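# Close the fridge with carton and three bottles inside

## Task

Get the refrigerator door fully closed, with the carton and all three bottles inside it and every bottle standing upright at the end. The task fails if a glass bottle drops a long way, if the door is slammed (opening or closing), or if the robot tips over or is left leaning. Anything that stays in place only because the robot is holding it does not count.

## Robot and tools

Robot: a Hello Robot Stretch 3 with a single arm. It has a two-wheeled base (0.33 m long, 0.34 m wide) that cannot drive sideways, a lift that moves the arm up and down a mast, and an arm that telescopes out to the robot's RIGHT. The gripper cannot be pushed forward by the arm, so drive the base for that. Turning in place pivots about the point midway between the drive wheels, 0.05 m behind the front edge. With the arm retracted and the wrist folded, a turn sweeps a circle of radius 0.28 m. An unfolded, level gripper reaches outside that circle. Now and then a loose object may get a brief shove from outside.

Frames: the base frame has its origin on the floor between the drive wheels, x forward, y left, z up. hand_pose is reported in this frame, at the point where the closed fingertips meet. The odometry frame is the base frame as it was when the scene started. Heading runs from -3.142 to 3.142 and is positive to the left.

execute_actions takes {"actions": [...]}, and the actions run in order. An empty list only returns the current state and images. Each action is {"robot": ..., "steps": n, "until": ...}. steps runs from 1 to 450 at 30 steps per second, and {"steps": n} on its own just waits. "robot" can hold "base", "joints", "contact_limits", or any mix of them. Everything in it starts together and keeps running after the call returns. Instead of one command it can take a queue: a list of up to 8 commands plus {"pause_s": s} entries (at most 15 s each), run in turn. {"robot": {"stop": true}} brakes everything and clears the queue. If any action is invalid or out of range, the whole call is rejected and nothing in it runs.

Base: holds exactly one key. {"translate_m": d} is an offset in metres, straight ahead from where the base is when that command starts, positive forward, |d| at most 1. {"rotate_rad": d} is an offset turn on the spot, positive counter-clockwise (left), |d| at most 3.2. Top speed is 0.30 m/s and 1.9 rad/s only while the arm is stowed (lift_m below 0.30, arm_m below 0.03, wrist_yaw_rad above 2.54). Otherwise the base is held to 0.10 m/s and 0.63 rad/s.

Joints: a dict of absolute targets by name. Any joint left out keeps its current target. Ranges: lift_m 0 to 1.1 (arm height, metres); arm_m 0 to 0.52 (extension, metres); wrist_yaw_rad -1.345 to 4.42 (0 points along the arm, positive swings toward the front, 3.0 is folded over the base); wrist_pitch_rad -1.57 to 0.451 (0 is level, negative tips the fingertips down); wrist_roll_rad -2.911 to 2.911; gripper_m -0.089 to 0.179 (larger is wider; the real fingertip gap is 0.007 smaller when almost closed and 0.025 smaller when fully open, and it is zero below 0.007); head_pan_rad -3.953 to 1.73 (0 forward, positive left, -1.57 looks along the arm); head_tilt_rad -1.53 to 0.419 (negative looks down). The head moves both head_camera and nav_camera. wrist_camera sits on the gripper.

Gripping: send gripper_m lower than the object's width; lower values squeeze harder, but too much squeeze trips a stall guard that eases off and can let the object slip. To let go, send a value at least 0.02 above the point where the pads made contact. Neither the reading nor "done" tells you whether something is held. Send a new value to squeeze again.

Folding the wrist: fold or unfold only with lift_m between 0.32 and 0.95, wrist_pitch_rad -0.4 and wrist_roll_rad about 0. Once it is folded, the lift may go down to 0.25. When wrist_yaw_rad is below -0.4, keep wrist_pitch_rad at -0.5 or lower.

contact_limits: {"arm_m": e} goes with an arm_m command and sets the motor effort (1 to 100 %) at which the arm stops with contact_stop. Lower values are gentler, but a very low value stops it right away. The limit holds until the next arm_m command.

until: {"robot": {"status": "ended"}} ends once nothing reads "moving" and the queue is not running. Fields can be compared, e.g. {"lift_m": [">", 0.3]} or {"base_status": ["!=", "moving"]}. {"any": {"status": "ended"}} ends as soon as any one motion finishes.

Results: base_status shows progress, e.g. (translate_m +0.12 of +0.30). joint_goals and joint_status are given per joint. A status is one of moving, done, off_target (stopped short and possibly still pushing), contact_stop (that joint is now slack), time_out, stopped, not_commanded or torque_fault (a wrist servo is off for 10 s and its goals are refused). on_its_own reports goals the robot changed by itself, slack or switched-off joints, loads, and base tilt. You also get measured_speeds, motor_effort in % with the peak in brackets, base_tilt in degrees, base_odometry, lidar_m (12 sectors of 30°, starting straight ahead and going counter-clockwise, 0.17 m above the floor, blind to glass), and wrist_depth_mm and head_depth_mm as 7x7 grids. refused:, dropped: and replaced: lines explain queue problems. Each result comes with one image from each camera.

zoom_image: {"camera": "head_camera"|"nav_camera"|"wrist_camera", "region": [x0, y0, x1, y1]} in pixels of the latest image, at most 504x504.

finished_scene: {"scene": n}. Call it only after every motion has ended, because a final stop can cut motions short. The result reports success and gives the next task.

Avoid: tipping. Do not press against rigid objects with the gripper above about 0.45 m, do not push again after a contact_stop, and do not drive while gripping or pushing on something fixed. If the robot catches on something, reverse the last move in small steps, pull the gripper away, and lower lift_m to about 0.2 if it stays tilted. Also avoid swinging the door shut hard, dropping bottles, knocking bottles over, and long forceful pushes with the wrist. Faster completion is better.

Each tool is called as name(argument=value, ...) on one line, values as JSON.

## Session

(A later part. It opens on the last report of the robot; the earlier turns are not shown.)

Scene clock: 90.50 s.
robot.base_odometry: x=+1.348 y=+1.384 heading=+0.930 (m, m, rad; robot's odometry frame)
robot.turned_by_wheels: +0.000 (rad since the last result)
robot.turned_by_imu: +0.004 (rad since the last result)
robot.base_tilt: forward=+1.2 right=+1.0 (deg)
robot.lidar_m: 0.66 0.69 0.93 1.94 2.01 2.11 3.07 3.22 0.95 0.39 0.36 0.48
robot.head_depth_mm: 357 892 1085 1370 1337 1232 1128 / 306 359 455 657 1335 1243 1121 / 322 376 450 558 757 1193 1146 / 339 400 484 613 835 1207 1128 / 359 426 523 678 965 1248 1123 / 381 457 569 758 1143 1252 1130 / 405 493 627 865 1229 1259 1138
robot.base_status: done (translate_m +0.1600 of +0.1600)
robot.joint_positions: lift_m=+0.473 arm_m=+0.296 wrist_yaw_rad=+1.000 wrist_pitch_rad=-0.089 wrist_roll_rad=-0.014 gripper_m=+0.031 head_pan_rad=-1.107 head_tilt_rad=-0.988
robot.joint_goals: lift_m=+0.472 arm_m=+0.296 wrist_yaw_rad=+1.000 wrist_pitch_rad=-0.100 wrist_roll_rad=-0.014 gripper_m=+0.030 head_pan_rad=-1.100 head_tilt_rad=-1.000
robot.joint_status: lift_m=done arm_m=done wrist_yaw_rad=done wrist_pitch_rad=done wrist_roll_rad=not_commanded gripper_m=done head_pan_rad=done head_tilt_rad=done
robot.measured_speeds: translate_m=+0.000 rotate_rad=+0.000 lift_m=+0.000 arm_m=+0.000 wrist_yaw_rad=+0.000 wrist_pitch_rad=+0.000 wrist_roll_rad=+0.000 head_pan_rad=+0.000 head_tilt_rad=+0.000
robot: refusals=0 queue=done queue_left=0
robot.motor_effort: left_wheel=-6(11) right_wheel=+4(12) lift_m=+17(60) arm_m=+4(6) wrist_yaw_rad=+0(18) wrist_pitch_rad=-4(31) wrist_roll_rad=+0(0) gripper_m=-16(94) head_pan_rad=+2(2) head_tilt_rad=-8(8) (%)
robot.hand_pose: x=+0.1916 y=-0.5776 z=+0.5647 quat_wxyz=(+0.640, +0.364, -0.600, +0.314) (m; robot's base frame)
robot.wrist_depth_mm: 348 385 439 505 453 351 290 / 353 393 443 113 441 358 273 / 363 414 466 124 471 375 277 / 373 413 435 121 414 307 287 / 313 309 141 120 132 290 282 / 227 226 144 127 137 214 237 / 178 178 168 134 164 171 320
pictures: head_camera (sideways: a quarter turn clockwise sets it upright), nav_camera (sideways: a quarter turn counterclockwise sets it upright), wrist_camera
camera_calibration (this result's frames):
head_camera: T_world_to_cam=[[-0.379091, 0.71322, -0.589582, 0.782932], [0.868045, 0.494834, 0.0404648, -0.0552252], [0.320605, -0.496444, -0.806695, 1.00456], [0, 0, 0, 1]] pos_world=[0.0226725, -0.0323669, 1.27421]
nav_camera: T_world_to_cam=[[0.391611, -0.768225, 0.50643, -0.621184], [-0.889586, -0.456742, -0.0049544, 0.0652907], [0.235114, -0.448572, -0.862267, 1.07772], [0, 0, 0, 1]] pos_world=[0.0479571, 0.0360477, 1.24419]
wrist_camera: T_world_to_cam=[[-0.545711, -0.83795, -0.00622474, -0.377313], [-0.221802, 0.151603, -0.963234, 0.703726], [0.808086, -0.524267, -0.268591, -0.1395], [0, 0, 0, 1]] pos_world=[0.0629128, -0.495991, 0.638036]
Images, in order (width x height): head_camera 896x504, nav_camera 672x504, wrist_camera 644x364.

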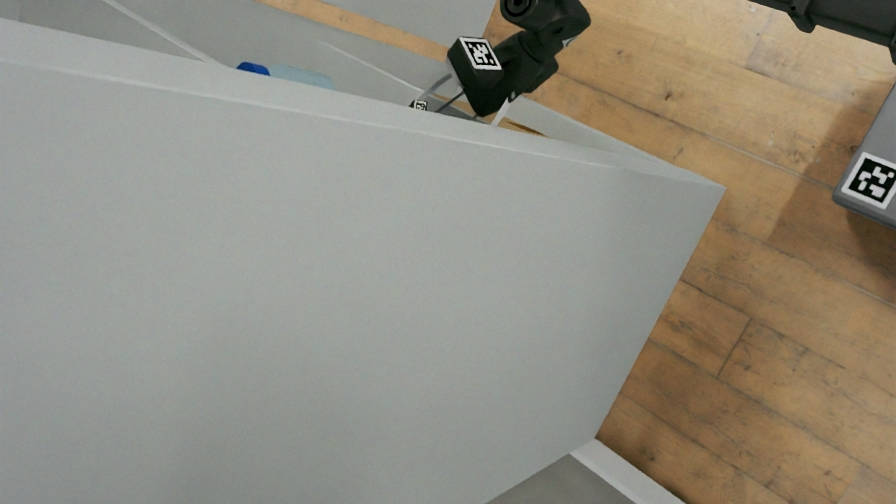

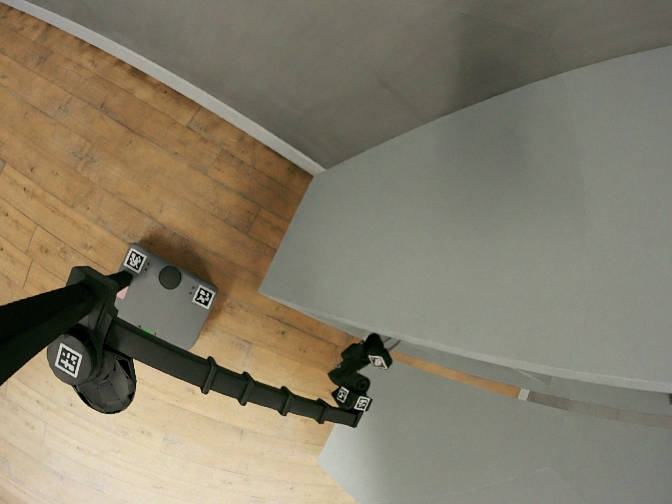

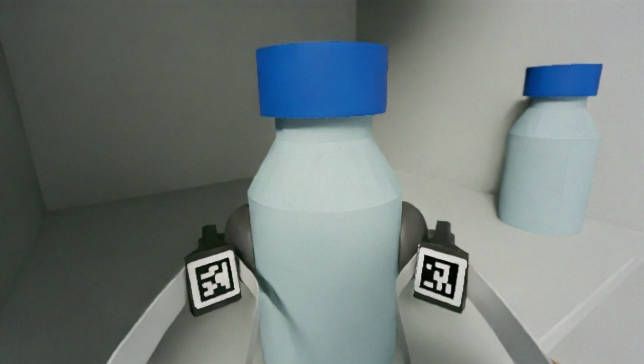

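execute_actions(actions=[{"robot":[{"joints":{"gripper_m":0.13}},{"base":{"translate_m":-0.12},"joints":{"arm_m":0.22}},{"base":{"translate_m":-0.2},"joints":{"arm_m":0.0,"lift_m":0.34,"gripper_m":0.0,"wrist_pitch_rad":-0.4}},{"joints":{"wrist_yaw_rad":3.0}},{"joints":{"lift_m":0.28}},{"base":{"translate_m":-0.63}},{"base":{"rotate_rad":1.545}},{"base":{"translate_m":-1.0}}],"steps":450,"until":{"robot":{"status":"ended"}}},{"steps":450,"until":{"robot":{"status":"ended"}}},{"robot":[{"base":{"translate_m":-0.15},"joints":{"lift_m":0.34,"head_tilt_rad":-0.8}},{"joints":{"wrist_yaw_rad":0}}],"steps":450,"until":{"robot":{"status":"ended"}}}])

Scene clock: 117.30 s.
robot.base_odometry: x=+1.683 y=-0.089 heading=+2.475 (m, m, rad; robot's odometry frame)
robot.turned_by_wheels: +1.545 (rad since the last result)
robot.turned_by_imu: +1.557 (rad since the last result)
robot.base_tilt: forward=+1.2 right=+1.0 (deg)
robot.lidar_m: 2.68 3.13 2.22 2.11 2.16 1.76 1.67 1.72 1.74 0.78 0.48 2.25
robot.head_depth_mm: 710 937 1688 1853 1552 1332 1167 / 492 543 648 1040 1491 1348 1189 / 405 465 543 654 836 1179 1173 / 421 478 569 675 834 1289 1181 / 1204 1363 1529 1757 1571 1342 1183 / 1735 2070 2261 1884 1569 1351 1187 / 1917 2205 2348 1892 1576 1347 1179
robot.base_status: done (translate_m -0.1500 of -0.1500)
robot.joint_positions: lift_m=+0.339 arm_m=+0.003 wrist_yaw_rad=+0.003 wrist_pitch_rad=-0.416 wrist_roll_rad=-0.014 gripper_m=+0.000 head_pan_rad=-1.106 head_tilt_rad=-0.803
robot.joint_goals: lift_m=+0.340 arm_m=+0.000 wrist_yaw_rad=+0.000 wrist_pitch_rad=-0.400 wrist_roll_rad=-0.014 gripper_m=+0.000 head_pan_rad=-1.100 head_tilt_rad=-0.800
robot.joint_status: lift_m=done arm_m=done wrist_yaw_rad=done wrist_pitch_rad=done wrist_roll_rad=not_commanded gripper_m=done head_pan_rad=done head_tilt_rad=done
robot.measured_speeds: translate_m=+0.000 rotate_rad=+0.000 lift_m=+0.000 arm_m=+0.000 wrist_yaw_rad=+0.000 wrist_pitch_rad=+0.000 wrist_roll_rad=+0.000 head_pan_rad=+0.000 head_tilt_rad=+0.000
robot: refusals=0 queue=done queue_left=0
robot.motor_effort: left_wheel=-3(16) right_wheel=+2(8) lift_m=+55(58) arm_m=-3(4) wrist_yaw_rad=-2(4) wrist_pitch_rad=+6(7) wrist_roll_rad=+0(1) gripper_m=-2(82) head_pan_rad=+3(3) head_tilt_rad=+2(25) (%)
robot.hand_pose: x=-0.0208 y=-0.3726 z=+0.3526 quat_wxyz=(+0.697, +0.148, -0.686, -0.144) (m; robot's base frame)
robot.wrist_depth_mm: 273 401 - - - - - / 271 398 986 - - - - / 268 394 831 - - - - / 266 382 762 826 831 812 809 / 268 384 649 - 678 672 659 / 293 383 577 - 569 567 559 / 465 373 498 493 489 479 478
pictures: head_camera (sideways: a quarter turn clockwise sets it upright), nav_camera (sideways: a quarter turn counterclockwise sets it upright), wrist_camera
camera_calibration (this result's frames):
head_camera: T_world_to_cam=[[-0.324768, 0.604256, -0.727599, 0.962442], [0.864989, 0.500899, 0.0298935, -0.0414525], [0.382517, -0.619657, -0.685351, 0.846389], [0, 0, 0, 1]] pos_world=[0.0246683, -0.0363274, 1.28158]
nav_camera: T_world_to_cam=[[0.343714, -0.672054, 0.655899, -0.815624], [-0.889124, -0.457656, -0.00299577, 0.0627389], [0.302189, -0.582146, -0.754843, 0.937652], [0, 0, 0, 1]] pos_world=[0.0527759, 0.0264195, 1.24293]
wrist_camera: T_world_to_cam=[[-0.999979, 0.00519737, -0.00379257, -0.0189248], [0.00606335, 0.564071, -0.825704, 0.531174], [-0.00215221, -0.82571, -0.564091, 0.0576069], [0, 0, 0, 1]] pos_world=[-0.0220211, -0.251955, 0.471017]
Images, in order (width x height): head_camera 896x504, nav_camera 672x504, wrist_camera 644x364.

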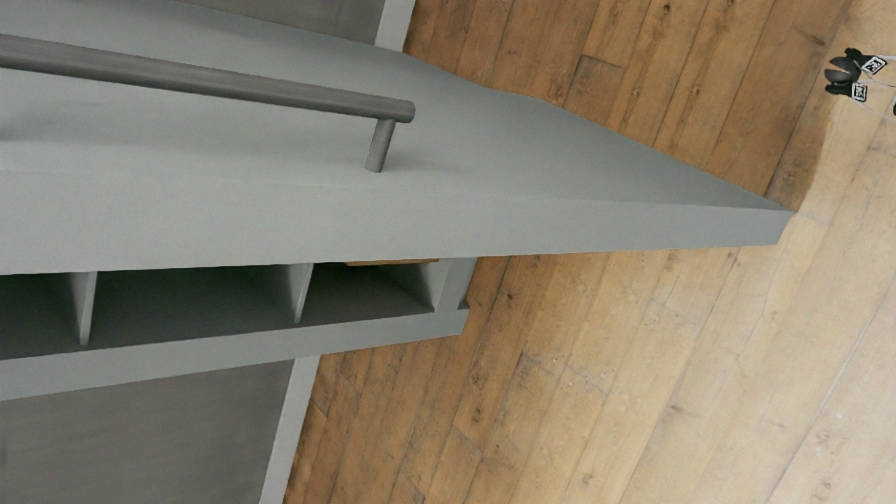

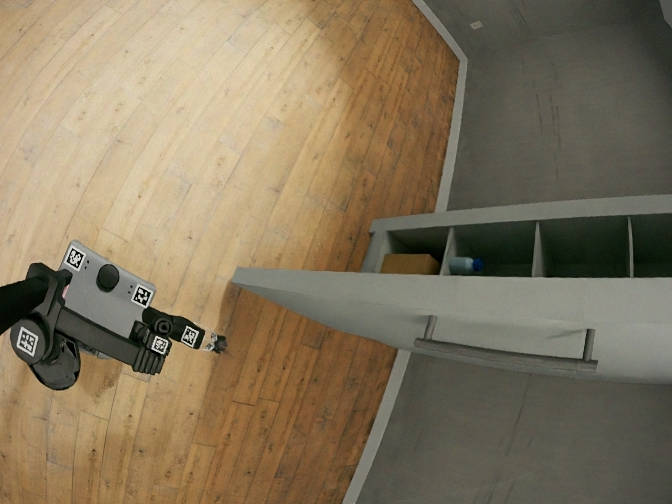

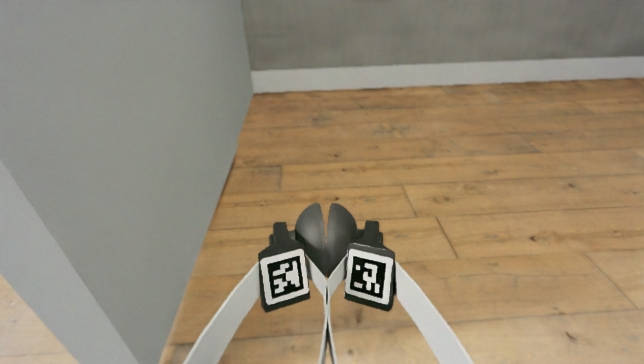

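execute_actions(actions=[{"robot":[{"joints":{"arm_m":0.22,"wrist_pitch_rad":-0.1,"lift_m":0.25,"head_pan_rad":-1.5,"head_tilt_rad":-0.7}},{"base":{"translate_m":0.55}},{"joints":{"arm_m":0.28}},{"joints":{"arm_m":0.34}},{"joints":{"arm_m":0.40}},{"joints":{"arm_m":0.45}},{"pause_s":2}],"steps":450,"until":{"robot":{"status":"ended"}}},{"steps":100,"until":{"robot":{"status":"ended"}}}])

Scene clock: 134.50 s.
robot.base_odometry: x=+1.251 y=+0.252 heading=+2.475 (m, m, rad; robot's odometry frame)
robot.turned_by_wheels: +0.000 (rad since the last result)
robot.turned_by_imu: +0.007 (rad since the last result)
robot.base_tilt: forward=+1.2 right=+1.1 (deg)
robot.lidar_m: 2.17 2.14 2.19 2.13 2.19 2.33 2.22 2.28 1.05 1.00 1.03 2.23
robot.head_depth_mm: 837 932 1048 1198 1481 1408 1212 / 844 946 1059 1214 1418 1433 1225 / 850 948 1068 1233 1398 1361 1219 / 857 959 1080 1226 1447 1424 1227 / 863 947 1085 1272 1533 1430 1229 / 1383 1587 1810 1991 1709 1434 1230 / 1443 1622 1834 2016 1706 1430 1230
robot.base_status: done (translate_m +0.5500 of +0.5500)
robot.joint_positions: lift_m=+0.251 arm_m=+0.450 wrist_yaw_rad=+0.002 wrist_pitch_rad=-0.123 wrist_roll_rad=-0.014 gripper_m=+0.000 head_pan_rad=-1.493 head_tilt_rad=-0.704
robot.joint_goals: lift_m=+0.250 arm_m=+0.450 wrist_yaw_rad=+0.000 wrist_pitch_rad=-0.100 wrist_roll_rad=-0.014 gripper_m=+0.000 head_pan_rad=-1.500 head_tilt_rad=-0.700
robot.joint_status: lift_m=done arm_m=done wrist_yaw_rad=done wrist_pitch_rad=done wrist_roll_rad=not_commanded gripper_m=done head_pan_rad=done head_tilt_rad=done
robot.measured_speeds: translate_m=+0.000 rotate_rad=+0.000 lift_m=+0.000 arm_m=+0.000 wrist_yaw_rad=+0.000 wrist_pitch_rad=+0.000 wrist_roll_rad=+0.000 head_pan_rad=+0.000 head_tilt_rad=+0.000
robot: refusals=0 queue=done queue_left=0
robot.motor_effort: left_wheel=-3(19) right_wheel=+2(23) lift_m=+20(56) arm_m=+4(11) wrist_yaw_rad=-2(16) wrist_pitch_rad=+9(10) wrist_roll_rad=+0(0) gripper_m=-2(3) head_pan_rad=-2(22) head_tilt_rad=+3(17) (%)
robot.hand_pose: x=-0.0209 y=-0.8461 z=+0.3340 quat_wxyz=(+0.711, +0.045, -0.700, -0.042) (m; robot's base frame)
robot.wrist_depth_mm: 274 276 280 283 287 291 296 / 287 290 292 297 300 304 312 / 299 302 307 313 314 318 325 / 314 315 319 324 330 338 347 / 331 334 339 - 350 357 752 / 353 354 356 - 371 373 637 / 376 372 383 387 394 399 531
pictures: head_camera (sideways: a quarter turn clockwise sets it upright), nav_camera (sideways: a quarter turn counterclockwise sets it upright), wrist_camera
camera_calibration (this result's frames):
head_camera: T_world_to_cam=[[-0.0670922, 0.60714, -0.791758, 1.0445], [0.989811, 0.14039, 0.0237794, -0.0342574], [0.125592, -0.782095, -0.610372, 0.750426], [0, 0, 0, 1]] pos_world=[0.00973846, -0.0424414, 1.28584]
nav_camera: T_world_to_cam=[[0.0595971, -0.6838, 0.727232, -0.906847], [-0.996045, -0.0888303, -0.00189859, 0.061963], [0.0658984, -0.724242, -0.686389, 0.850067], [0, 0, 0, 1]] pos_world=[0.0597453, 0.00105688, 1.24308]
wrist_camera: T_world_to_cam=[[-0.999973, 0.00422219, -0.00593963, -0.0166825], [0.0069351, 0.301006, -0.953597, 0.603089], [-0.0022384, -0.953613, -0.301027, -0.539929], [0, 0, 0, 1]] pos_world=[-0.0220731, -0.696347, 0.412472]
Images, in order (width x height): head_camera 896x504, nav_camera 672x504, wrist_camera 644x364.

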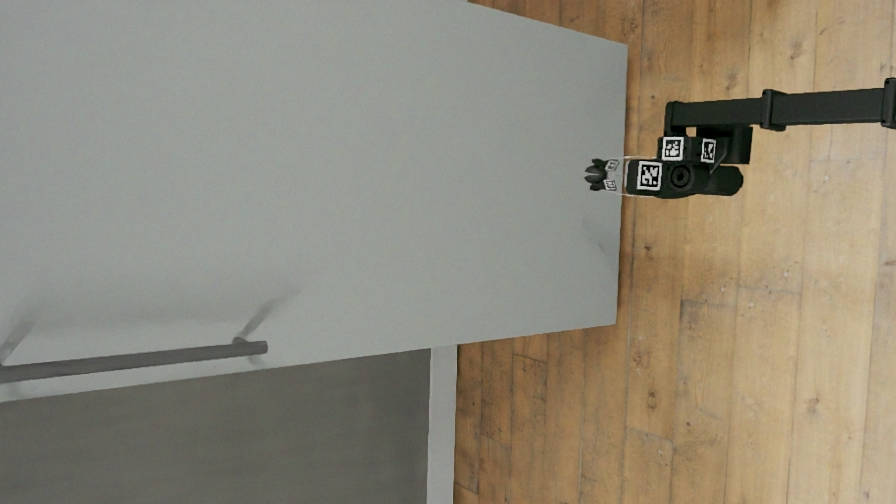

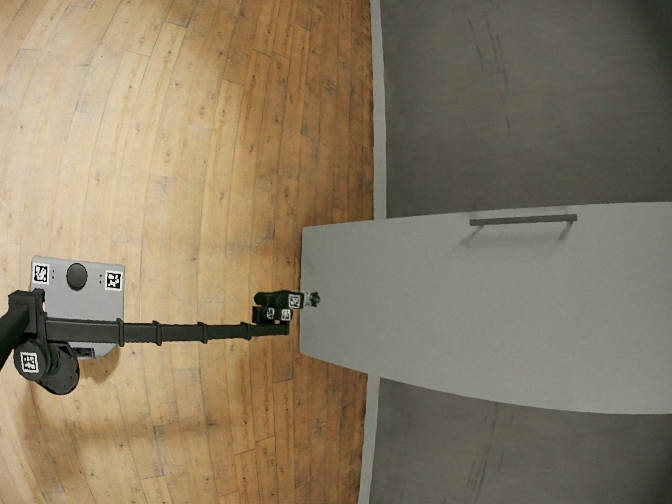

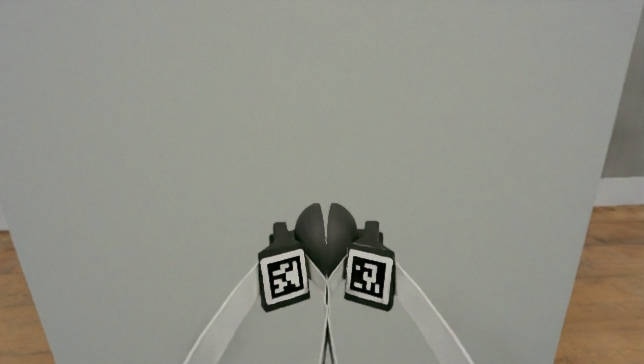

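Door bottom is parallel to the floorboards; closed.

finished_scene(scene=2)

The scene is finished: the task was done.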